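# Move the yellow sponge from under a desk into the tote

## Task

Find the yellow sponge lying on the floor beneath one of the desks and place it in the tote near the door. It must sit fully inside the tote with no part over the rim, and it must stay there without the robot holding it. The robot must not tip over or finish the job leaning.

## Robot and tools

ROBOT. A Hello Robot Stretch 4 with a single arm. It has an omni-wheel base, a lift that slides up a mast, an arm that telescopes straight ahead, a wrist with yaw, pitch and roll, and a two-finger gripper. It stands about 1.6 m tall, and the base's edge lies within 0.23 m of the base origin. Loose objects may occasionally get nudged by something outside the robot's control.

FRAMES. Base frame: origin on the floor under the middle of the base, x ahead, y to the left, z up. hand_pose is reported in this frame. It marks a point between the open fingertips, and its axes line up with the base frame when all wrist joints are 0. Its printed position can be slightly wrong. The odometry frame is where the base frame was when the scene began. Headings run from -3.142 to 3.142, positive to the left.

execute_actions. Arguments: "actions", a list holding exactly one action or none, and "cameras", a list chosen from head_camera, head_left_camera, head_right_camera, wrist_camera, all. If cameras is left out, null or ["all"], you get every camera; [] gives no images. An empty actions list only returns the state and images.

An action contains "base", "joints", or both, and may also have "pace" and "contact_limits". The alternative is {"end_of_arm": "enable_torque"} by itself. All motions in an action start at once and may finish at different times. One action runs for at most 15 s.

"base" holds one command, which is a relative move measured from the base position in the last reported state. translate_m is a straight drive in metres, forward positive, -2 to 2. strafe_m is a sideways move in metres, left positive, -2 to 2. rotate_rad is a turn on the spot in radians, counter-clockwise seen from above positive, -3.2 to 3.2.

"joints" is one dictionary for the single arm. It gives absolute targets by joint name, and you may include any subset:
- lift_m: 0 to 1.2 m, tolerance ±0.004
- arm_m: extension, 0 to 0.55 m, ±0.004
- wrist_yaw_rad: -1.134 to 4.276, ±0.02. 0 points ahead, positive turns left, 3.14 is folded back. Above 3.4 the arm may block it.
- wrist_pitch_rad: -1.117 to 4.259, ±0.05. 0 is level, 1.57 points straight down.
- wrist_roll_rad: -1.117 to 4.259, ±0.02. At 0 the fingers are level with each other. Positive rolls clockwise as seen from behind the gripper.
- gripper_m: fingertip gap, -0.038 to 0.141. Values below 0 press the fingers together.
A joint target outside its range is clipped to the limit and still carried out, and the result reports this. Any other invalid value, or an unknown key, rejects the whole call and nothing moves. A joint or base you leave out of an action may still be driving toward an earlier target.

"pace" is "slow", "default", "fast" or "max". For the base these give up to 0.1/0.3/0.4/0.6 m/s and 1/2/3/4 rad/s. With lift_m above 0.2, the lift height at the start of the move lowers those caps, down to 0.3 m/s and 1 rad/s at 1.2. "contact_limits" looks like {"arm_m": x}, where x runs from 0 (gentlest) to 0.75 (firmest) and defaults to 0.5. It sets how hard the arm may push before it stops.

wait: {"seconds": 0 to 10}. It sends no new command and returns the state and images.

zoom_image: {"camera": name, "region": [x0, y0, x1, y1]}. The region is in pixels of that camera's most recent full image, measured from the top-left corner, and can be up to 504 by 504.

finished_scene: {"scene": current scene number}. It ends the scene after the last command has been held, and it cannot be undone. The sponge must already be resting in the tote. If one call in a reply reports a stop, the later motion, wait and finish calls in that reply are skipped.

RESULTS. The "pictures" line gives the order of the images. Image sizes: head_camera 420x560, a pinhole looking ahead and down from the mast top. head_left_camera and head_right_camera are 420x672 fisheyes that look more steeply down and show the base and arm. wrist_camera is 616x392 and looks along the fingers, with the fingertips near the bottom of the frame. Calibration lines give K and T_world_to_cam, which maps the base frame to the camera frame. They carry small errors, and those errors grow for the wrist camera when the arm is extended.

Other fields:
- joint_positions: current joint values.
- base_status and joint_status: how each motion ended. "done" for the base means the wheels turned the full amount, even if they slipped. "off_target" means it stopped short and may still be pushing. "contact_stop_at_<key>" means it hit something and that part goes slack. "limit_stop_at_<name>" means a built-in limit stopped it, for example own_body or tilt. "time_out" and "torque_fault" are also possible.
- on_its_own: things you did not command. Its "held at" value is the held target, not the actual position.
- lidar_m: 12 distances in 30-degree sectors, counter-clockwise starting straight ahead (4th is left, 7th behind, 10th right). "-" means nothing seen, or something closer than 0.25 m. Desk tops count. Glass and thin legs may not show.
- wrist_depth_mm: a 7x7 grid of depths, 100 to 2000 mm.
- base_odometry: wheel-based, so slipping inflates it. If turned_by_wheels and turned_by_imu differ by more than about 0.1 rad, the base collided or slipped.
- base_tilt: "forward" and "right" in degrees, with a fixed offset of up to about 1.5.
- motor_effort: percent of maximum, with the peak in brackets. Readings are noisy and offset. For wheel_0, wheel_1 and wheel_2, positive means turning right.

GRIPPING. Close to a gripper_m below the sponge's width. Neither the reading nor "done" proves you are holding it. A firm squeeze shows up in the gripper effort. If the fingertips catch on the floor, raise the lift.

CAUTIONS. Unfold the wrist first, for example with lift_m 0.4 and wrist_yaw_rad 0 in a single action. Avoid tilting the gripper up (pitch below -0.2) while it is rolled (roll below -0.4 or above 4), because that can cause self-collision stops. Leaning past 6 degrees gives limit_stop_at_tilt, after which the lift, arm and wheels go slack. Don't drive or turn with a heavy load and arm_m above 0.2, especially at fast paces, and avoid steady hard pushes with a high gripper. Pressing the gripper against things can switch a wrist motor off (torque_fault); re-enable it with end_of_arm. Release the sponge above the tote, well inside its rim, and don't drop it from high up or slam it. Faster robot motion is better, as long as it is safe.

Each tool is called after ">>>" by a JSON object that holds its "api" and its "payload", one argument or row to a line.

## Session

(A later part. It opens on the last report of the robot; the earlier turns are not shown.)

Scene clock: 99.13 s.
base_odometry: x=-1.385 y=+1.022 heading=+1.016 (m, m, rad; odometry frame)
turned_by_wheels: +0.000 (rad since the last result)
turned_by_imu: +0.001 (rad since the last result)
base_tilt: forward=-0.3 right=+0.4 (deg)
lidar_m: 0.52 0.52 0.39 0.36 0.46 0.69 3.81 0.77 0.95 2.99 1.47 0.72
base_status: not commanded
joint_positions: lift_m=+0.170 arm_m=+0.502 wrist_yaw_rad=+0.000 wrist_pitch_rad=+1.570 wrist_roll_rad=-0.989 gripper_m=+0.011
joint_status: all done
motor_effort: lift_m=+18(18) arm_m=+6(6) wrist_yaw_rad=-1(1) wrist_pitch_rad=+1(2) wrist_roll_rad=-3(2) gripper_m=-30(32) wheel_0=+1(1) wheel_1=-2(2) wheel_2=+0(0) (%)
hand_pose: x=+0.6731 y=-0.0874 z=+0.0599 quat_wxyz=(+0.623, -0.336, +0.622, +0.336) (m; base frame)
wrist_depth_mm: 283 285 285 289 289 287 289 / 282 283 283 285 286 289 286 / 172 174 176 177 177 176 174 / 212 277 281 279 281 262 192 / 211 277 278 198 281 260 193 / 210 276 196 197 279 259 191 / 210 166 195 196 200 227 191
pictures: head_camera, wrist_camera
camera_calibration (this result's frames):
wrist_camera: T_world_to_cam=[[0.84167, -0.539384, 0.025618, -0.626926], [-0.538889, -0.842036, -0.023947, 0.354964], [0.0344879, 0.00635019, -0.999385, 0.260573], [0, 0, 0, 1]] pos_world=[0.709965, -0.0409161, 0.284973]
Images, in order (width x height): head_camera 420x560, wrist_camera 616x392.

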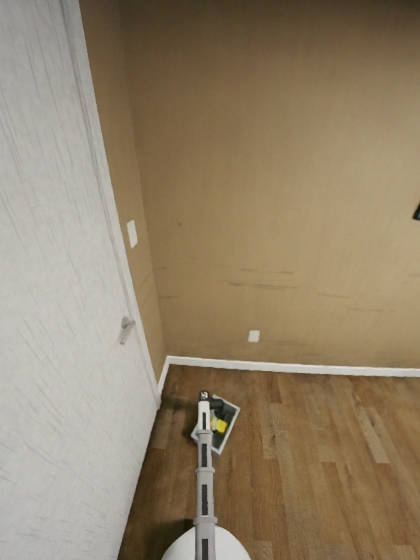

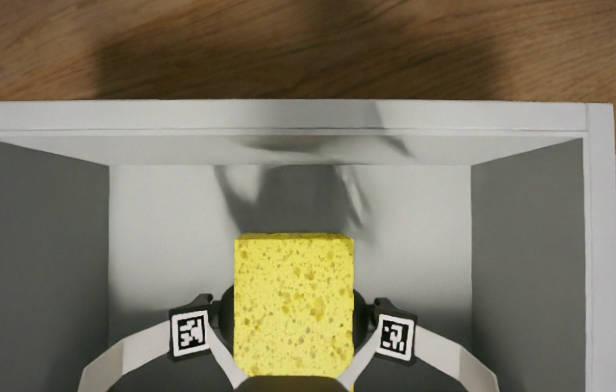

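>>> {"api": "execute_actions", "payload": {
  "actions": [
    {"joints":{"lift_m":0.151,"gripper_m":0.1}}
  ],
  "cameras": []
}}

>>> {"api": "execute_actions", "payload": {
  "actions": [
    {"joints":{"lift_m":0.32},"pace":"fast"}
  ],
  "cameras": ["wrist_camera"]
}}

>>> {"api": "finished_scene", "payload": {
  "scene": 1
}}

Scene clock: 106.70 s.
base_odometry: x=-1.385 y=+1.022 heading=+1.016 (m, m, rad; odometry frame)
turned_by_wheels: +0.000 (rad since the last result)
turned_by_imu: +0.002 (rad since the last result)
base_tilt: forward=-0.2 right=+0.5 (deg)
lidar_m: 0.49 0.49 0.40 0.36 0.44 0.68 3.80 0.76 0.92 3.00 1.48 0.74
base_status: not commanded
joint_positions: lift_m=+0.151 arm_m=+0.502 wrist_yaw_rad=+0.000 wrist_pitch_rad=+1.570 wrist_roll_rad=-0.989 gripper_m=+0.100
joint_status: all done
motor_effort: lift_m=+18(19) arm_m=+6(7) wrist_yaw_rad=-2(1) wrist_pitch_rad=+0(1) wrist_roll_rad=-3(3) gripper_m=-1(29) wheel_0=+1(1) wheel_1=-2(2) wheel_2=+0(0) (%)
hand_pose: x=+0.6731 y=-0.0874 z=+0.0409 quat_wxyz=(+0.623, -0.336, +0.622, +0.336) (m; base frame)
wrist_depth_mm: 266 266 266 270 268 270 272 / 264 265 266 266 268 267 268 / 172 174 176 176 177 176 175 / 211 260 260 262 262 262 193 / 211 258 258 216 262 260 192 / 209 256 215 215 219 258 191 / 209 256 256 213 259 241 191
pictures: none
No camera images: the call's "cameras" was empty. Leave "cameras" out to get every camera's image.

Scene clock: 108.13 s.
base_odometry: x=-1.385 y=+1.022 heading=+1.016 (m, m, rad; odometry frame)
turned_by_wheels: +0.000 (rad since the last result)
turned_by_imu: +0.001 (rad since the last result)
base_tilt: forward=-0.3 right=+0.4 (deg)
lidar_m: 0.51 0.52 0.39 0.38 0.46 0.69 3.80 0.76 0.91 3.01 1.46 0.65
base_status: not commanded
joint_positions: lift_m=+0.320 arm_m=+0.502 wrist_yaw_rad=+0.000 wrist_pitch_rad=+1.570 wrist_roll_rad=-0.989 gripper_m=+0.100
joint_status: all done
motor_effort: lift_m=+22(24) arm_m=+6(6) wrist_yaw_rad=-1(2) wrist_pitch_rad=+0(1) wrist_roll_rad=-2(4) gripper_m=-2(1) wheel_0=+1(1) wheel_1=-2(2) wheel_2=+0(0) (%)
hand_pose: x=+0.6731 y=-0.0874 z=+0.2096 quat_wxyz=(+0.623, -0.336, +0.622, +0.336) (m; base frame)
wrist_depth_mm: 430 430 436 439 439 442 442 / 433 433 436 436 436 442 439 / 430 433 433 433 430 436 439 / 430 373 427 427 433 436 436 / 427 370 424 382 424 430 436 / 421 314 424 379 219 430 430 / 421 306 307 307 309 430 430
pictures: wrist_camera
camera_calibration (this result's frames):
wrist_camera: T_world_to_cam=[[0.84167, -0.539384, 0.0256179, -0.630764], [-0.538889, -0.842036, -0.0239469, 0.35855], [0.0344878, 0.0063502, -0.999385, 0.410141], [0, 0, 0, 1]] pos_world=[0.70997, -0.040916, 0.434634]
Images, in order (width x height): wrist_camera 616x392.

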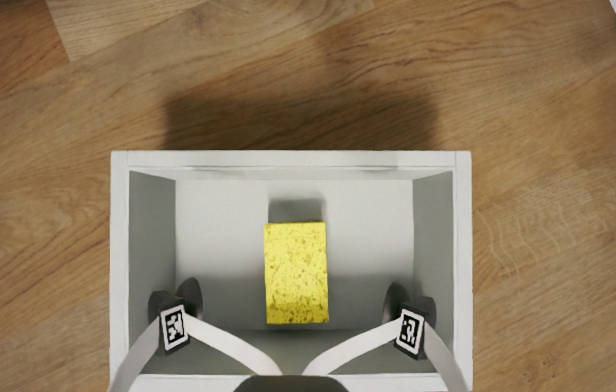

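The scene is finished: the task was done.


## Next scene

The same job, from a new start.

>>> {"api": "execute_actions", "payload": {
  "actions": []
}}

Scene clock: 0.00 s.
base_odometry: x=+0.000 y=+0.000 heading=+0.000 (m, m, rad; odometry frame)
turned_by_wheels: +0.000 (rad since the last result)
turned_by_imu: +0.000 (rad since the last result)
base_tilt: forward=-0.3 right=+0.4 (deg)
lidar_m: 1.38 1.03 1.01 1.13 0.96 1.58 0.86 0.66 0.64 0.67 1.04 1.80
base_status: not commanded
joint_positions: lift_m=+0.184 arm_m=-0.001 wrist_yaw_rad=+3.190 wrist_pitch_rad=-0.012 wrist_roll_rad=+0.016 gripper_m=+0.057
joint_status: not commanded
motor_effort: lift_m=+21 arm_m=+0 wrist_yaw_rad=-1 wrist_pitch_rad=-7 wrist_roll_rad=-1 gripper_m=-3 wheel_0=+0 wheel_1=+1 wheel_2=+0 (%)
hand_pose: x=-0.1229 y=+0.0733 z=+0.3658 quat_wxyz=(-0.024, +0.006, +0.008, +1.000) (m; base frame)
wrist_depth_mm: - 138 250 - 1756 1576 1336 / - 112 137 - 1756 1499 1336 / - 114 137 - 1708 1499 1336 / - 128 167 - 1756 1499 1308 / 173 778 - - 1756 1499 1336 / 691 809 212 1464 1281 1366 1308 / 691 750 904 931 878 991 1078
pictures: head_camera, head_left_camera, head_right_camera, wrist_camera
camera_calibration (this result's frames):
wrist_camera: T_world_to_cam=[[-0.0240076, 0.999699, -0.00505786, -0.0860678], [-0.0355329, -0.00590942, -0.999351, 0.426097], [-0.99908, -0.0238123, 0.0356641, 0.0893047], [0, 0, 0, 1]] pos_world=[0.102297, 0.0906864, 0.4222]
Images, in order (width x height): head_camera 420x560, head_left_camera 420x672, head_right_camera 420x672, wrist_camera 616x392.

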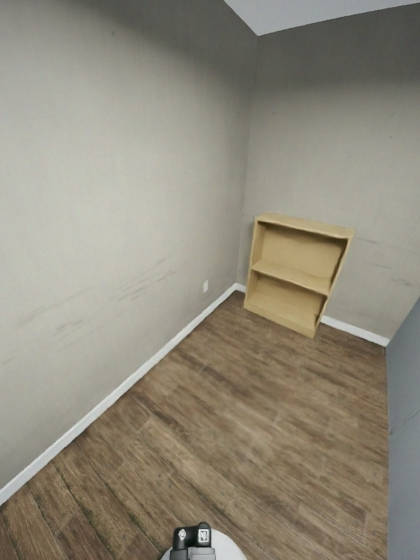

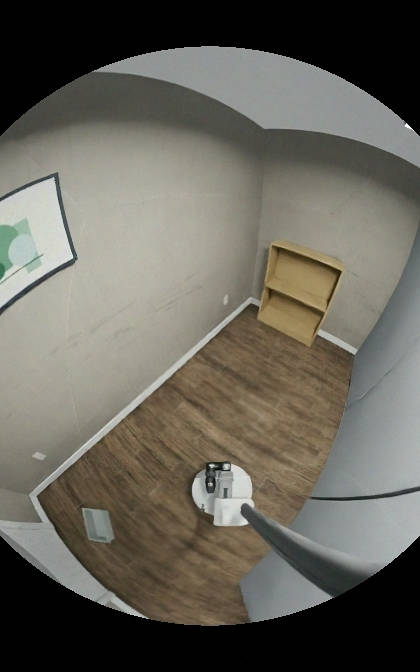

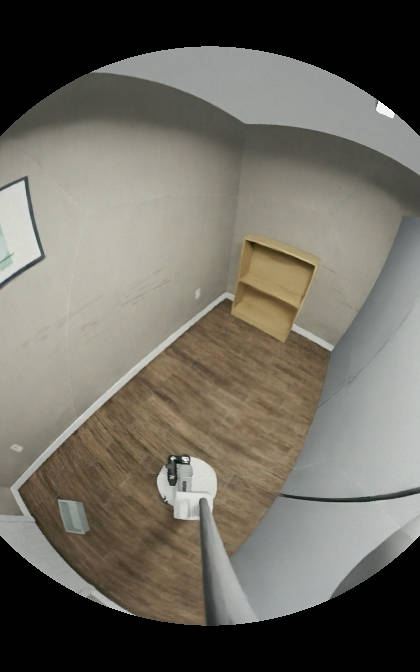

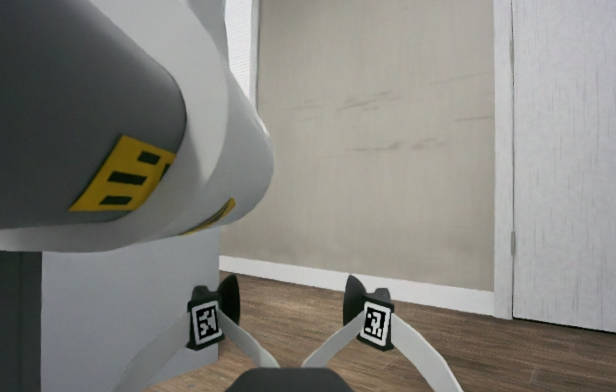

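>>> {"api": "execute_actions", "payload": {
  "actions": [
    {"base":{"rotate_rad":2.9},"pace":"fast"}
  ],
  "cameras": ["head_camera","head_left_camera"]
}}

Scene clock: 4.57 s.
base_odometry: x=+0.000 y=+0.000 heading=+2.900 (m, m, rad; odometry frame)
turned_by_wheels: +2.900 (rad since the last result)
turned_by_imu: +2.878 (rad since the last result)
base_tilt: forward=-0.3 right=+0.4 (deg)
lidar_m: 1.59 0.71 0.64 0.66 0.82 1.72 1.77 1.12 1.00 1.02 0.99 0.97
base_status: done
joint_positions: lift_m=+0.184 arm_m=-0.001 wrist_yaw_rad=+3.190 wrist_pitch_rad=-0.012 wrist_roll_rad=+0.016 gripper_m=+0.057
joint_status: not commanded
motor_effort: lift_m=+21(21) arm_m=-1(1) wrist_yaw_rad=-1(0) wrist_pitch_rad=-7(8) wrist_roll_rad=-2(2) gripper_m=-3(2) wheel_0=+0(11) wheel_1=+0(11) wheel_2=+1(14) (%)
hand_pose: x=-0.1228 y=+0.0733 z=+0.3658 quat_wxyz=(-0.024, +0.006, +0.008, +1.000) (m; base frame)
wrist_depth_mm: - 138 250 - - - 1808 / - 112 137 - - - 1863 / - 114 136 - - - 1808 / - 128 167 - - 1921 1756 / 172 1308 1983 - - 1921 1808 / 1138 1366 213 1537 1308 1537 1537 / 931 904 917 917 878 991 1060
pictures: head_camera, head_left_camera
Images, in order (width x height): head_camera 420x560, head_left_camera 420x672.

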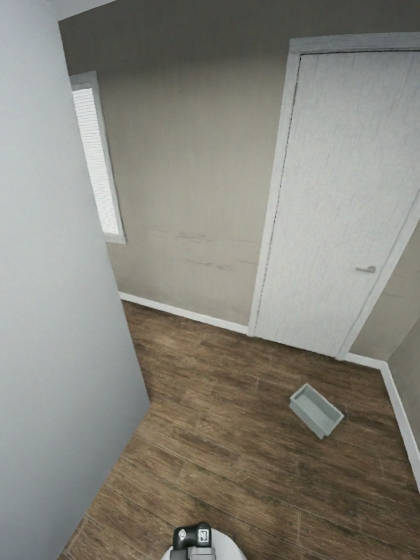

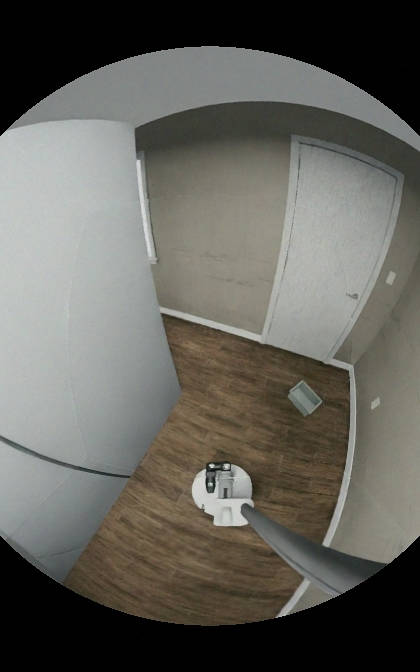

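>>> {"api": "execute_actions", "payload": {
  "actions": [
    {"base":{"translate_m":1.15},"pace":"max"}
  ],
  "cameras": []
}}

>>> {"api": "execute_actions", "payload": {
  "actions": [
    {"base":{"rotate_rad":1.2},"pace":"fast"}
  ],
  "cameras": ["head_camera","head_left_camera"]
}}

Scene clock: 12.80 s.
base_odometry: x=-1.117 y=+0.275 heading=+2.901 (m, m, rad; odometry frame)
turned_by_wheels: +0.001 (rad since the last result)
turned_by_imu: +0.000 (rad since the last result)
base_tilt: forward=-0.3 right=+0.4 (deg)
lidar_m: 0.52 0.65 1.29 0.70 0.46 0.62 2.48 1.60 0.70 0.86 0.54 0.50
base_status: done
joint_positions: lift_m=+0.184 arm_m=-0.001 wrist_yaw_rad=+3.190 wrist_pitch_rad=-0.012 wrist_roll_rad=+0.016 gripper_m=+0.057
joint_status: not commanded
motor_effort: lift_m=+21(21) arm_m=-1(0) wrist_yaw_rad=-1(0) wrist_pitch_rad=-6(8) wrist_roll_rad=-2(2) gripper_m=-4(3) wheel_0=+2(10) wheel_1=+3(12) wheel_2=+1(18) (%)
hand_pose: x=-0.1228 y=+0.0733 z=+0.3658 quat_wxyz=(-0.024, +0.006, +0.008, +1.000) (m; base frame)
wrist_depth_mm: - 138 250 - - - 559 / - 112 137 - - - 564 / - 114 136 - - - 564 / - 128 167 - - - 564 / 172 1756 - - - - 564 / 1281 1464 213 1499 1281 1397 549 / 931 904 904 931 878 931 549
pictures: none
No camera images: the call's "cameras" was empty. Leave "cameras" out to get every camera's image.

Scene clock: 14.33 s.
base_odometry: x=-1.117 y=+0.275 heading=-2.183 (m, m, rad; odometry frame)
turned_by_wheels: +1.200 (rad since the last result)
turned_by_imu: +1.190 (rad since the last result)
base_tilt: forward=-0.3 right=+0.4 (deg)
lidar_m: 2.11 0.58 0.46 0.99 2.09 1.54 0.83 0.75 0.53 0.50 0.55 0.76
base_status: done
joint_positions: lift_m=+0.184 arm_m=-0.001 wrist_yaw_rad=+3.190 wrist_pitch_rad=-0.012 wrist_roll_rad=+0.016 gripper_m=+0.057
joint_status: not commanded
motor_effort: lift_m=+21(21) arm_m=-1(1) wrist_yaw_rad=-1(1) wrist_pitch_rad=-6(6) wrist_roll_rad=-2(2) gripper_m=-4(4) wheel_0=+0(9) wheel_1=-1(11) wheel_2=-1(11) (%)
hand_pose: x=-0.1228 y=+0.0733 z=+0.3658 quat_wxyz=(-0.024, +0.006, +0.008, +1.000) (m; base frame)
wrist_depth_mm: - 137 251 1576 1618 1537 1576 / - 112 137 1576 1537 1576 1537 / - 114 136 1661 1537 1576 1499 / - 128 167 1537 1576 1537 1576 / 173 1060 1618 1576 1537 1537 1537 / 842 1205 213 1537 1255 1537 1499 / 842 891 904 768 854 1008 1078
pictures: head_camera, head_left_camera
Images, in order (width x height): head_camera 420x560, head_left_camera 420x672.

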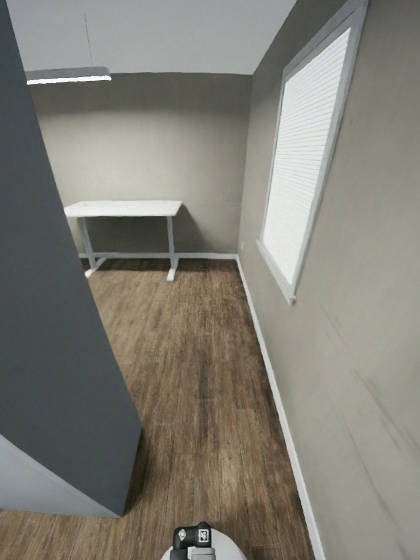

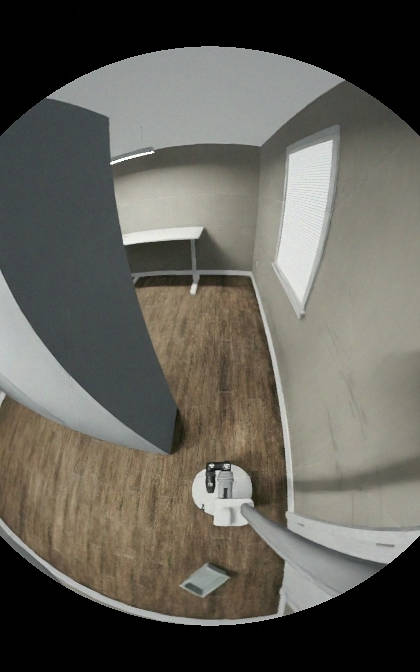

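>>> {"api": "execute_actions", "payload": {
  "actions": [
    {"base":{"translate_m":1.3},"joints":{"lift_m":0.4,"gripper_m":0.14},"pace":"max"}
  ],
  "cameras": ["head_left_camera"]
}}

>>> {"api": "execute_actions", "payload": {
  "actions": [
    {"base":{"rotate_rad":1.55},"joints":{"wrist_yaw_rad":0},"pace":"fast"}
  ],
  "cameras": ["head_camera","head_left_camera"]
}}

Scene clock: 22.73 s.
base_odometry: x=-1.863 y=-0.790 heading=-2.182 (m, m, rad; odometry frame)
turned_by_wheels: +0.001 (rad since the last result)
turned_by_imu: +0.000 (rad since the last result)
base_tilt: forward=-0.3 right=+0.4 (deg)
lidar_m: 1.42 1.22 1.70 2.33 0.85 0.71 2.10 0.77 0.51 0.47 0.48 0.70
base_status: done
joint_positions: lift_m=+0.400 arm_m=-0.001 wrist_yaw_rad=+3.190 wrist_pitch_rad=-0.012 wrist_roll_rad=+0.016 gripper_m=+0.140
joint_status: all done
motor_effort: lift_m=+21(25) arm_m=-1(1) wrist_yaw_rad=-1(0) wrist_pitch_rad=-6(7) wrist_roll_rad=-1(2) gripper_m=-1(3) wheel_0=+1(9) wheel_1=+3(10) wheel_2=+3(18) (%)
hand_pose: x=-0.1228 y=+0.0733 z=+0.5818 quat_wxyz=(-0.024, +0.006, +0.008, +1.000) (m; base frame)
wrist_depth_mm: - 137 250 - - 759 750 / - 112 137 - - 809 960 / - 114 136 - - 798 1098 / - 128 166 - - 809 1118 / 173 1118 - - - 788 891 / 891 207 - - - 691 1118 / 891 1281 1366 156 1397 676 1118
pictures: head_left_camera
Images, in order (width x height): head_left_camera 420x672.

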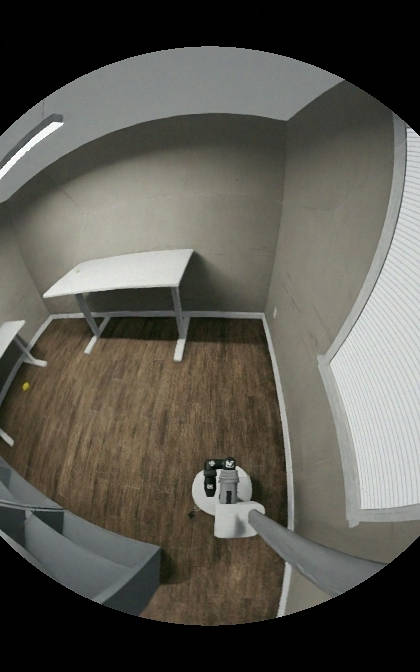

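Scene clock: 25.13 s.
base_odometry: x=-1.863 y=-0.790 heading=-0.633 (m, m, rad; odometry frame)
turned_by_wheels: +1.550 (rad since the last result)
turned_by_imu: +1.538 (rad since the last result)
base_tilt: forward=-0.3 right=+0.5 (deg)
lidar_m: 2.40 0.84 0.68 2.01 0.78 0.51 0.49 0.49 0.68 1.53 1.24 1.63
base_status: done
joint_positions: lift_m=+0.400 arm_m=-0.001 wrist_yaw_rad=+0.001 wrist_pitch_rad=-0.012 wrist_roll_rad=+0.016 gripper_m=+0.140
joint_status: all done
motor_effort: lift_m=+21(21) arm_m=-1(1) wrist_yaw_rad=-3(4) wrist_pitch_rad=-6(6) wrist_roll_rad=-1(2) gripper_m=+2(1) wheel_0=-2(9) wheel_1=-3(12) wheel_2=-1(13) (%)
hand_pose: x=+0.4581 y=-0.0873 z=+0.5818 quat_wxyz=(+1.000, +0.008, -0.006, +0.000) (m; base frame)
wrist_depth_mm: 1042 1863 - - - - - / 1078 1863 - - - - - / 1060 1921 - - - - - / 1078 1921 - - - - - / 1042 1921 - - - - - / 1060 206 - - - - - / 1060 1336 1366 156 1499 1366 1499
pictures: head_camera, head_left_camera
Images, in order (width x height): head_camera 420x560, head_left_camera 420x672.

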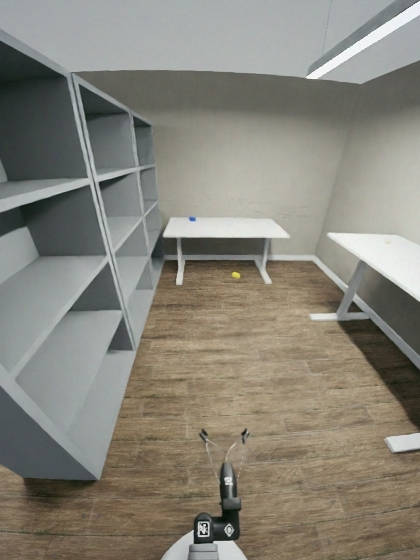

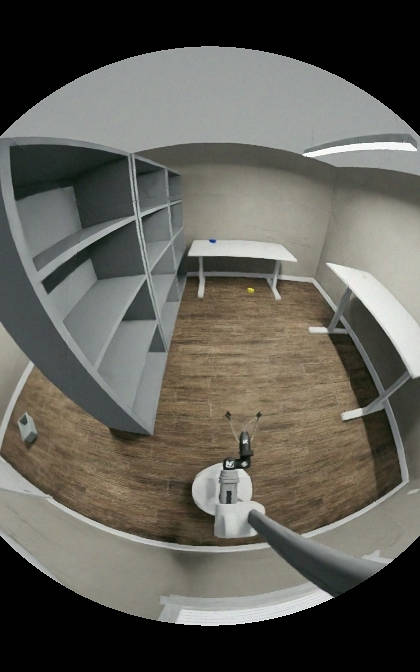

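>>> {"api": "execute_actions", "payload": {
  "actions": [
    {"base":{"rotate_rad":-0.137},"joints":{"lift_m":0.3,"arm_m":0.2,"wrist_pitch_rad":1.57},"pace":"fast"}
  ],
  "cameras": []
}}

>>> {"api": "execute_actions", "payload": {
  "actions": [
    {"base":{"translate_m":2},"joints":{"arm_m":0.42},"pace":"max"}
  ],
  "cameras": ["wrist_camera","head_right_camera"]
}}

Scene clock: 32.17 s.
base_odometry: x=-1.863 y=-0.790 heading=-0.769 (m, m, rad; odometry frame)
turned_by_wheels: -0.136 (rad since the last result)
turned_by_imu: -0.133 (rad since the last result)
base_tilt: forward=-0.3 right=+0.5 (deg)
lidar_m: 2.41 1.01 0.71 1.02 0.95 0.57 0.50 0.48 0.63 1.31 1.23 1.47
base_status: done
joint_positions: lift_m=+0.300 arm_m=+0.199 wrist_yaw_rad=+0.000 wrist_pitch_rad=+1.570 wrist_roll_rad=+0.016 gripper_m=+0.140
joint_status: all done
motor_effort: lift_m=+19(21) arm_m=+6(0) wrist_yaw_rad=-2(3) wrist_pitch_rad=+0(5) wrist_roll_rad=-1(2) gripper_m=+1(1) wheel_0=+2(8) wheel_1=+3(9) wheel_2=+2(9) (%)
hand_pose: x=+0.3702 y=-0.0874 z=+0.1899 quat_wxyz=(+0.707, +0.006, +0.707, -0.006) (m; base frame)
wrist_depth_mm: 402 407 413 413 415 424 424 / 404 407 407 413 418 421 427 / 404 404 407 415 415 415 421 / 402 407 410 410 418 418 421 / 399 407 410 415 418 421 421 / 404 207 410 410 413 421 421 / 404 407 407 156 418 415 421
pictures: none
No camera images: the call's "cameras" was empty. Leave "cameras" out to get every camera's image.

Scene clock: 37.17 s.
base_odometry: x=-0.426 y=-2.180 heading=-0.769 (m, m, rad; odometry frame)
turned_by_wheels: +0.000 (rad since the last result)
turned_by_imu: -0.003 (rad since the last result)
base_tilt: forward=-0.3 right=+0.4 (deg)
lidar_m: 0.42 0.44 0.56 0.89 0.91 1.15 2.48 1.54 0.96 0.86 0.78 0.50
base_status: done
joint_positions: lift_m=+0.300 arm_m=+0.419 wrist_yaw_rad=+0.000 wrist_pitch_rad=+1.570 wrist_roll_rad=+0.016 gripper_m=+0.140
joint_status: all done
motor_effort: lift_m=+21(21) arm_m=+5(8) wrist_yaw_rad=-2(0) wrist_pitch_rad=-1(1) wrist_roll_rad=-1(2) gripper_m=+1(0) wheel_0=+2(9) wheel_1=+3(11) wheel_2=+0(16) (%)
hand_pose: x=+0.5902 y=-0.0874 z=+0.1897 quat_wxyz=(+0.707, +0.006, +0.707, -0.006) (m; base frame)
wrist_depth_mm: 404 402 410 415 415 421 421 / 407 410 410 415 418 418 424 / 404 407 410 370 418 418 424 / 402 407 413 415 415 415 424 / 404 407 407 413 415 421 421 / 402 208 407 413 413 418 418 / 402 404 407 155 413 421 418
pictures: head_right_camera, wrist_camera
camera_calibration (this result's frames):
wrist_camera: T_world_to_cam=[[-0.00466076, -0.999682, 0.0247635, -0.101063], [-0.999697, 0.00405967, -0.0242681, 0.659416], [0.0241598, -0.0248691, -0.999399, 0.39653], [0, 0, 0, 1]] pos_world=[0.649165, -0.0938464, 0.414797]
Images, in order (width x height): head_right_camera 420x672, wrist_camera 616x392.

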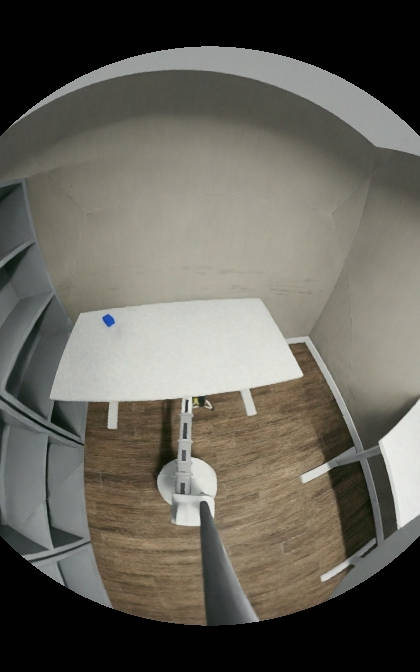

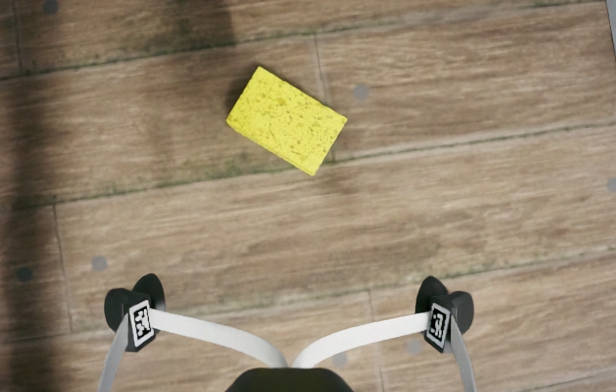

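>>> {"api": "execute_actions", "payload": {
  "actions": [
    {"base":{"translate_m":0.033},"joints":{"lift_m":0.2,"arm_m":0.52,"wrist_roll_rad":-1.02}}
  ],
  "cameras": ["wrist_camera"]
}}

>>> {"api": "execute_actions", "payload": {
  "actions": [
    {"joints":{"lift_m":0.145,"gripper_m":0.11}}
  ],
  "cameras": ["wrist_camera"]
}}

>>> {"api": "execute_actions", "payload": {
  "actions": [
    {"joints":{"gripper_m":0.01}}
  ],
  "cameras": ["wrist_camera"]
}}

Scene clock: 46.33 s.
base_odometry: x=-0.402 y=-2.203 heading=-0.768 (m, m, rad; odometry frame)
turned_by_wheels: +0.001 (rad since the last result)
turned_by_imu: +0.003 (rad since the last result)
base_tilt: forward=-0.2 right=+0.4 (deg)
lidar_m: 0.41 0.42 0.51 0.90 0.90 1.13 2.51 1.53 0.94 0.86 0.73 0.44
base_status: done
joint_positions: lift_m=+0.200 arm_m=+0.519 wrist_yaw_rad=+0.000 wrist_pitch_rad=+1.570 wrist_roll_rad=-1.019 gripper_m=+0.140
joint_status: all done
motor_effort: lift_m=+18(20) arm_m=+6(3) wrist_yaw_rad=-1(2) wrist_pitch_rad=+1(1) wrist_roll_rad=-2(5) gripper_m=+1(1) wheel_0=+3(8) wheel_1=+5(8) wheel_2=-1(10) (%)
hand_pose: x=+0.6902 y=-0.0874 z=+0.0899 quat_wxyz=(+0.617, -0.345, +0.617, +0.345) (m; base frame)
wrist_depth_mm: 310 314 315 315 317 319 319 / 309 312 315 315 317 315 319 / 309 312 315 314 315 317 319 / 309 310 315 314 315 317 317 / 309 310 310 267 314 315 319 / 307 207 312 267 314 314 315 / 307 307 309 156 312 312 317
pictures: wrist_camera
camera_calibration (this result's frames):
wrist_camera: T_world_to_cam=[[0.857446, -0.513942, 0.0255122, -0.650712], [-0.513441, -0.857794, -0.0238483, 0.345929], [0.0341409, 0.00734966, -0.99939, 0.290296], [0, 0, 0, 1]] pos_world=[0.725653, -0.0398259, 0.31497]
Images, in order (width x height): wrist_camera 616x392.

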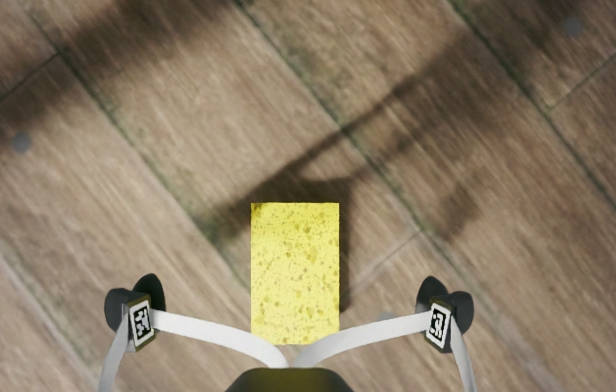

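Scene clock: 47.60 s.
base_odometry: x=-0.402 y=-2.203 heading=-0.768 (m, m, rad; odometry frame)
turned_by_wheels: +0.000 (rad since the last result)
turned_by_imu: +0.001 (rad since the last result)
base_tilt: forward=-0.2 right=+0.4 (deg)
lidar_m: 0.41 0.41 0.52 0.90 0.91 1.14 2.51 1.52 0.94 0.87 0.71 0.48
base_status: not commanded
joint_positions: lift_m=+0.145 arm_m=+0.519 wrist_yaw_rad=+0.000 wrist_pitch_rad=+1.570 wrist_roll_rad=-1.019 gripper_m=+0.110
joint_status: all done
motor_effort: lift_m=+18(19) arm_m=+6(6) wrist_yaw_rad=-1(2) wrist_pitch_rad=+1(0) wrist_roll_rad=-4(3) gripper_m=+0(1) wheel_0=+4(4) wheel_1=+5(5) wheel_2=-1(1) (%)
hand_pose: x=+0.6902 y=-0.0874 z=+0.0349 quat_wxyz=(+0.617, -0.345, +0.617, +0.345) (m; base frame)
wrist_depth_mm: 257 259 259 260 263 264 263 / 258 257 259 260 260 263 264 / 256 257 258 259 262 262 263 / 255 258 258 257 259 260 262 / 255 256 257 213 258 260 260 / 253 255 213 212 209 262 260 / 254 254 255 163 257 259 259
pictures: wrist_camera
camera_calibration (this result's frames):
wrist_camera: T_world_to_cam=[[0.857447, -0.513939, 0.0255123, -0.649311], [-0.513438, -0.857795, -0.0238484, 0.344617], [0.034141, 0.00734976, -0.99939, 0.235333], [0, 0, 0, 1]] pos_world=[0.725655, -0.0398258, 0.259973]
Images, in order (width x height): wrist_camera 616x392.

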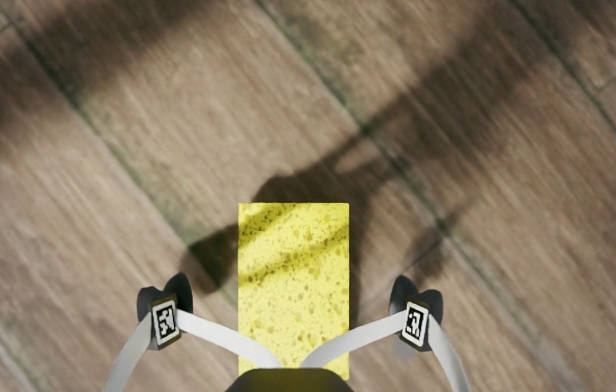

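Scene clock: 49.43 s.
base_odometry: x=-0.402 y=-2.203 heading=-0.768 (m, m, rad; odometry frame)
turned_by_wheels: +0.000 (rad since the last result)
turned_by_imu: +0.001 (rad since the last result)
base_tilt: forward=-0.3 right=+0.4 (deg)
lidar_m: 0.41 0.40 0.53 0.90 0.91 1.13 2.53 1.53 0.93 0.87 0.72 0.46
base_status: not commanded
joint_positions: lift_m=+0.145 arm_m=+0.519 wrist_yaw_rad=+0.000 wrist_pitch_rad=+1.570 wrist_roll_rad=-1.019 gripper_m=+0.011
joint_status: all done
motor_effort: lift_m=+19(18) arm_m=+6(6) wrist_yaw_rad=-2(1) wrist_pitch_rad=-2(2) wrist_roll_rad=-3(3) gripper_m=-31(31) wheel_0=+4(3) wheel_1=+4(5) wheel_2=-1(1) (%)
hand_pose: x=+0.6902 y=-0.0874 z=+0.0349 quat_wxyz=(+0.617, -0.345, +0.617, +0.345) (m; base frame)
wrist_depth_mm: 257 259 260 260 263 263 264 / 257 257 259 260 262 263 264 / 255 257 258 258 260 262 263 / 256 256 258 259 259 262 260 / 255 255 257 200 258 260 262 / 254 256 199 200 207 260 262 / 253 253 198 199 258 260 260
pictures: wrist_camera
camera_calibration (this result's frames):
wrist_camera: T_world_to_cam=[[0.857448, -0.513939, 0.0255123, -0.649312], [-0.513438, -0.857795, -0.0238484, 0.344616], [0.0341409, 0.00734978, -0.99939, 0.235333], [0, 0, 0, 1]] pos_world=[0.725655, -0.0398258, 0.259973]
Images, in order (width x height): wrist_camera 616x392.

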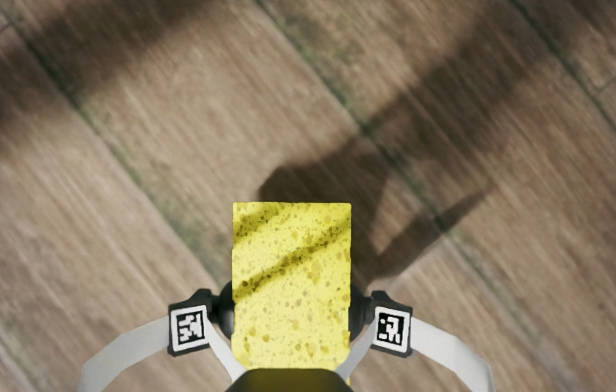

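>>> {"api": "execute_actions", "payload": {
  "actions": [
    {"base":{"translate_m":-2},"joints":{"lift_m":0.3,"arm_m":0.15,"wrist_roll_rad":0},"pace":"max"}
  ],
  "cameras": []
}}

>>> {"api": "execute_actions", "payload": {
  "actions": [
    {"base":{"rotate_rad":1.76},"joints":{"lift_m":0.42},"pace":"fast"}
  ],
  "cameras": ["head_camera"]
}}

Scene clock: 58.77 s.
base_odometry: x=-1.840 y=-0.813 heading=-0.769 (m, m, rad; odometry frame)
turned_by_wheels: -0.001 (rad since the last result)
turned_by_imu: +0.008 (rad since the last result)
base_tilt: forward=-0.3 right=+0.4 (deg)
lidar_m: 2.37 1.02 0.69 0.94 0.99 0.56 0.50 0.51 0.65 1.40 1.22 1.45
base_status: done
joint_positions: lift_m=+0.300 arm_m=+0.151 wrist_yaw_rad=+0.000 wrist_pitch_rad=+1.570 wrist_roll_rad=+0.000 gripper_m=+0.011
joint_status: all done
motor_effort: lift_m=+21(25) arm_m=-5(7) wrist_yaw_rad=-1(1) wrist_pitch_rad=+0(1) wrist_roll_rad=+0(8) gripper_m=-31(30) wheel_0=-1(12) wheel_1=-2(11) wheel_2=-4(16) (%)
hand_pose: x=+0.3220 y=-0.0874 z=+0.1897 quat_wxyz=(+0.707, +0.000, +0.707, +0.000) (m; base frame)
wrist_depth_mm: 404 407 413 413 418 421 424 / 404 410 410 415 421 418 424 / 407 404 415 413 418 424 427 / 402 407 410 415 418 421 418 / 407 404 407 200 418 421 424 / 404 404 198 200 206 418 421 / 399 345 199 199 413 418 424
pictures: none
No camera images: the call's "cameras" was empty. Leave "cameras" out to get every camera's image.

Scene clock: 60.57 s.
base_odometry: x=-1.840 y=-0.813 heading=+0.991 (m, m, rad; odometry frame)
turned_by_wheels: +1.760 (rad since the last result)
turned_by_imu: +1.746 (rad since the last result)
base_tilt: forward=-0.2 right=+0.4 (deg)
lidar_m: 1.98 0.77 0.53 0.50 0.53 0.80 1.21 1.24 1.73 2.18 0.80 0.70
base_status: done
joint_positions: lift_m=+0.420 arm_m=+0.151 wrist_yaw_rad=+0.000 wrist_pitch_rad=+1.570 wrist_roll_rad=+0.000 gripper_m=+0.011
joint_status: all done
motor_effort: lift_m=+22(25) arm_m=-5(6) wrist_yaw_rad=-1(1) wrist_pitch_rad=+1(1) wrist_roll_rad=+0(0) gripper_m=-31(30) wheel_0=+0(12) wheel_1=-1(10) wheel_2=+1(11) (%)
hand_pose: x=+0.3221 y=-0.0874 z=+0.3096 quat_wxyz=(+0.707, +0.000, +0.707, +0.000) (m; base frame)
wrist_depth_mm: 525 521 521 530 544 539 473 / 517 530 530 535 544 539 544 / 521 530 525 535 535 539 544 / 521 521 525 530 535 544 544 / 521 521 521 200 535 544 544 / 512 517 200 200 206 539 544 / 512 347 198 198 530 544 539
pictures: head_camera
Images, in order (width x height): head_camera 420x560.

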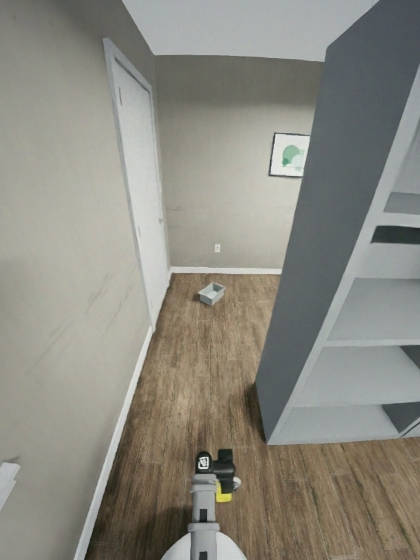

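>>> {"api": "execute_actions", "payload": {
  "actions": [
    {"base":{"translate_m":1.5},"joints":{"arm_m":0.33},"pace":"max"}
  ],
  "cameras": ["wrist_camera","head_camera"]
}}

Scene clock: 68.20 s.
base_odometry: x=-1.019 y=+0.443 heading=+0.992 (m, m, rad; odometry frame)
turned_by_wheels: +0.000 (rad since the last result)
turned_by_imu: -0.001 (rad since the last result)
base_tilt: forward=-0.3 right=+0.4 (deg)
lidar_m: 0.50 0.72 0.52 0.48 0.55 0.79 2.44 0.60 0.60 1.81 1.74 0.64
base_status: done
joint_positions: lift_m=+0.420 arm_m=+0.329 wrist_yaw_rad=+0.000 wrist_pitch_rad=+1.570 wrist_roll_rad=+0.000 gripper_m=+0.011
joint_status: all done
motor_effort: lift_m=+22(22) arm_m=+6(7) wrist_yaw_rad=-2(0) wrist_pitch_rad=+1(1) wrist_roll_rad=+0(0) gripper_m=-29(29) wheel_0=+0(10) wheel_1=+2(11) wheel_2=+2(17) (%)
hand_pose: x=+0.5002 y=-0.0874 z=+0.3096 quat_wxyz=(+0.707, +0.000, +0.707, +0.000) (m; base frame)
wrist_depth_mm: 521 530 530 500 459 544 544 / 521 530 477 525 530 544 544 / 512 521 525 525 539 544 544 / 517 521 525 415 535 544 539 / 512 525 525 200 535 535 539 / 517 517 198 199 206 544 544 / 521 521 198 198 535 539 544
pictures: head_camera, wrist_camera
camera_calibration (this result's frames):
wrist_camera: T_world_to_cam=[[0.0119388, -0.999622, 0.024777, -0.112753], [-0.999629, -0.0125386, -0.0241966, 0.570802], [0.0244982, -0.0244789, -0.9994, 0.518382], [0, 0, 0, 1]] pos_world=[0.559237, -0.0928635, 0.534676]
Images, in order (width x height): head_camera 420x560, wrist_camera 616x392.

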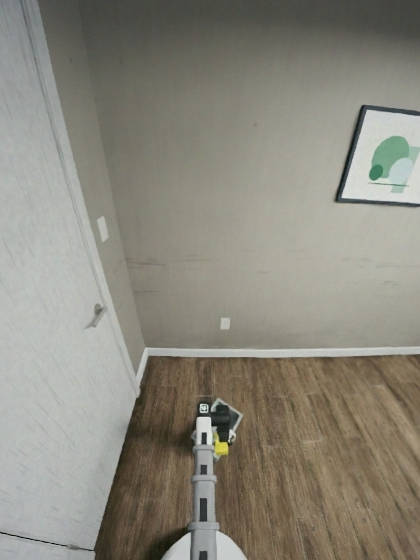

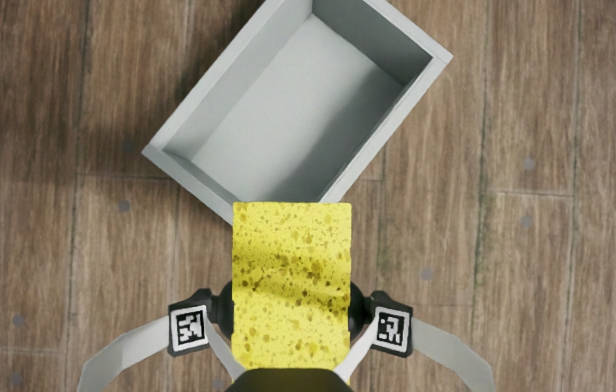

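>>> {"api": "execute_actions", "payload": {
  "actions": [
    {"joints":{"arm_m":0.485,"wrist_roll_rad":-0.88,"lift_m":0.31}}
  ],
  "cameras": ["wrist_camera"]
}}

Scene clock: 72.33 s.
base_odometry: x=-1.019 y=+0.443 heading=+0.992 (m, m, rad; odometry frame)
turned_by_wheels: +0.000 (rad since the last result)
turned_by_imu: +0.002 (rad since the last result)
base_tilt: forward=-0.3 right=+0.4 (deg)
lidar_m: 0.50 0.71 0.50 0.50 0.56 0.79 2.44 0.59 0.64 1.84 1.75 0.65
base_status: not commanded
joint_positions: lift_m=+0.310 arm_m=+0.484 wrist_yaw_rad=+0.000 wrist_pitch_rad=+1.570 wrist_roll_rad=-0.879 gripper_m=+0.011
joint_status: all done
motor_effort: lift_m=+18(20) arm_m=+6(7) wrist_yaw_rad=-1(0) wrist_pitch_rad=+1(2) wrist_roll_rad=-3(8) gripper_m=-31(31) wheel_0=+0(0) wheel_1=+2(3) wheel_2=+2(2) (%)
hand_pose: x=+0.6552 y=-0.0874 z=+0.1999 quat_wxyz=(+0.640, -0.301, +0.640, +0.301) (m; base frame)
wrist_depth_mm: 418 424 421 424 427 430 430 / 415 421 424 418 427 430 430 / 418 421 421 424 424 427 430 / 415 342 418 404 421 357 430 / 418 338 415 201 418 362 430 / 418 340 199 200 206 364 427 / 415 301 198 198 303 306 424
pictures: wrist_camera
camera_calibration (this result's frames):
wrist_camera: T_world_to_cam=[[0.777357, -0.628542, 0.0255342, -0.581069], [-0.628088, -0.777771, -0.0240219, 0.41273], [0.0349585, 0.00263586, -0.999385, 0.40048], [0, 0, 0, 1]] pos_world=[0.696929, -0.0452717, 0.424985]
Images, in order (width x height): wrist_camera 616x392.

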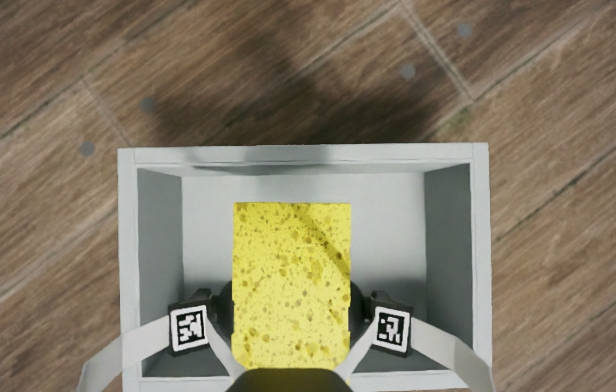

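>>> {"api": "execute_actions", "payload": {
  "actions": [
    {"joints":{"lift_m":0.151}}
  ],
  "cameras": []
}}

>>> {"api": "execute_actions", "payload": {
  "actions": [
    {"joints":{"gripper_m":0.1}}
  ],
  "cameras": []
}}

>>> {"api": "execute_actions", "payload": {
  "actions": [
    {"joints":{"lift_m":0.32},"pace":"fast"}
  ],
  "cameras": ["wrist_camera"]
}}

Scene clock: 79.90 s.
base_odometry: x=-1.019 y=+0.443 heading=+0.992 (m, m, rad; odometry frame)
turned_by_wheels: +0.000 (rad since the last result)
turned_by_imu: +0.002 (rad since the last result)
base_tilt: forward=-0.3 right=+0.4 (deg)
lidar_m: 0.50 0.71 0.52 0.49 0.55 0.79 2.44 0.58 0.60 1.84 1.75 0.63
base_status: not commanded
joint_positions: lift_m=+0.151 arm_m=+0.484 wrist_yaw_rad=+0.000 wrist_pitch_rad=+1.570 wrist_roll_rad=-0.879 gripper_m=+0.011
joint_status: all done
motor_effort: lift_m=+18(17) arm_m=+5(6) wrist_yaw_rad=+0(1) wrist_pitch_rad=+0(1) wrist_roll_rad=-3(3) gripper_m=-32(30) wheel_0=+0(0) wheel_1=+2(2) wheel_2=+2(2) (%)
hand_pose: x=+0.6552 y=-0.0874 z=+0.0409 quat_wxyz=(+0.640, -0.301, +0.640, +0.301) (m; base frame)
wrist_depth_mm: 263 263 265 265 267 268 271 / 262 263 264 265 147 147 148 / 165 171 178 182 187 191 193 / 193 260 260 262 263 263 211 / 193 258 260 200 260 262 211 / 191 257 199 199 206 264 211 / 185 231 199 199 260 236 211
pictures: none
No camera images: the call's "cameras" was empty. Leave "cameras" out to get every camera's image.

Scene clock: 81.60 s.
base_odometry: x=-1.019 y=+0.443 heading=+0.992 (m, m, rad; odometry frame)
turned_by_wheels: +0.000 (rad since the last result)
turned_by_imu: +0.001 (rad since the last result)
base_tilt: forward=-0.3 right=+0.4 (deg)
lidar_m: 0.51 0.73 0.52 0.51 0.54 0.78 2.44 0.59 0.62 1.86 1.74 0.60
base_status: not commanded
joint_positions: lift_m=+0.151 arm_m=+0.484 wrist_yaw_rad=+0.000 wrist_pitch_rad=+1.570 wrist_roll_rad=-0.879 gripper_m=+0.100
joint_status: all done
motor_effort: lift_m=+19(18) arm_m=+6(5) wrist_yaw_rad=-1(2) wrist_pitch_rad=+0(2) wrist_roll_rad=-3(3) gripper_m=-1(30) wheel_0=+0(0) wheel_1=+2(2) wheel_2=+2(2) (%)
hand_pose: x=+0.6552 y=-0.0874 z=+0.0409 quat_wxyz=(+0.640, -0.301, +0.640, +0.301) (m; base frame)
wrist_depth_mm: 262 266 266 266 267 270 271 / 263 264 265 266 147 147 148 / 165 172 177 183 187 191 193 / 194 257 262 260 264 264 209 / 193 257 259 217 262 263 211 / 191 251 215 216 216 263 211 / 190 246 259 163 262 263 211
pictures: none
No camera images: the call's "cameras" was empty. Leave "cameras" out to get every camera's image.

Scene clock: 83.03 s.
base_odometry: x=-1.019 y=+0.443 heading=+0.992 (m, m, rad; odometry frame)
turned_by_wheels: +0.000 (rad since the last result)
turned_by_imu: +0.001 (rad since the last result)
base_tilt: forward=-0.3 right=+0.4 (deg)
lidar_m: 0.51 0.72 0.52 0.50 0.56 0.78 2.45 0.60 0.61 1.83 1.76 0.63
base_status: not commanded
joint_positions: lift_m=+0.320 arm_m=+0.484 wrist_yaw_rad=+0.000 wrist_pitch_rad=+1.570 wrist_roll_rad=-0.879 gripper_m=+0.100
joint_status: all done
motor_effort: lift_m=+23(22) arm_m=+5(6) wrist_yaw_rad=-1(2) wrist_pitch_rad=+1(2) wrist_roll_rad=-3(4) gripper_m=-1(1) wheel_0=+0(0) wheel_1=+2(2) wheel_2=+1(2) (%)
hand_pose: x=+0.6552 y=-0.0874 z=+0.2096 quat_wxyz=(+0.640, -0.301, +0.640, +0.301) (m; base frame)
wrist_depth_mm: 427 430 430 436 436 439 439 / 427 433 433 439 436 436 436 / 430 427 433 433 433 436 439 / 427 375 430 427 436 436 439 / 427 373 427 382 430 362 436 / 424 310 430 427 216 362 433 / 424 310 310 164 319 433 436
pictures: wrist_camera
camera_calibration (this result's frames):
wrist_camera: T_world_to_cam=[[0.777356, -0.628542, 0.0255342, -0.581322], [-0.628088, -0.777771, -0.0240219, 0.412968], [0.0349585, 0.00263584, -0.999385, 0.410132], [0, 0, 0, 1]] pos_world=[0.696937, -0.0452717, 0.434644]
Images, in order (width x height): wrist_camera 616x392.

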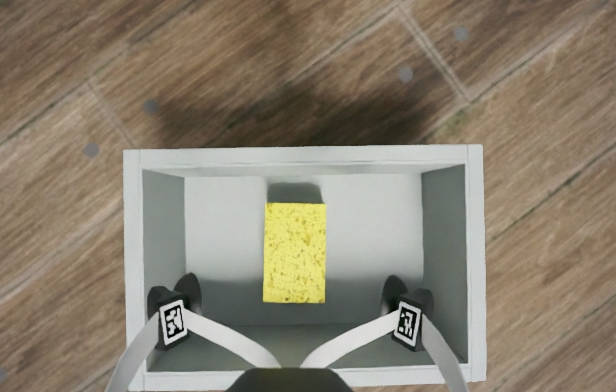

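>>> {"api": "finished_scene", "payload": {
  "scene": 2
}}

The scene is finished: the task was done.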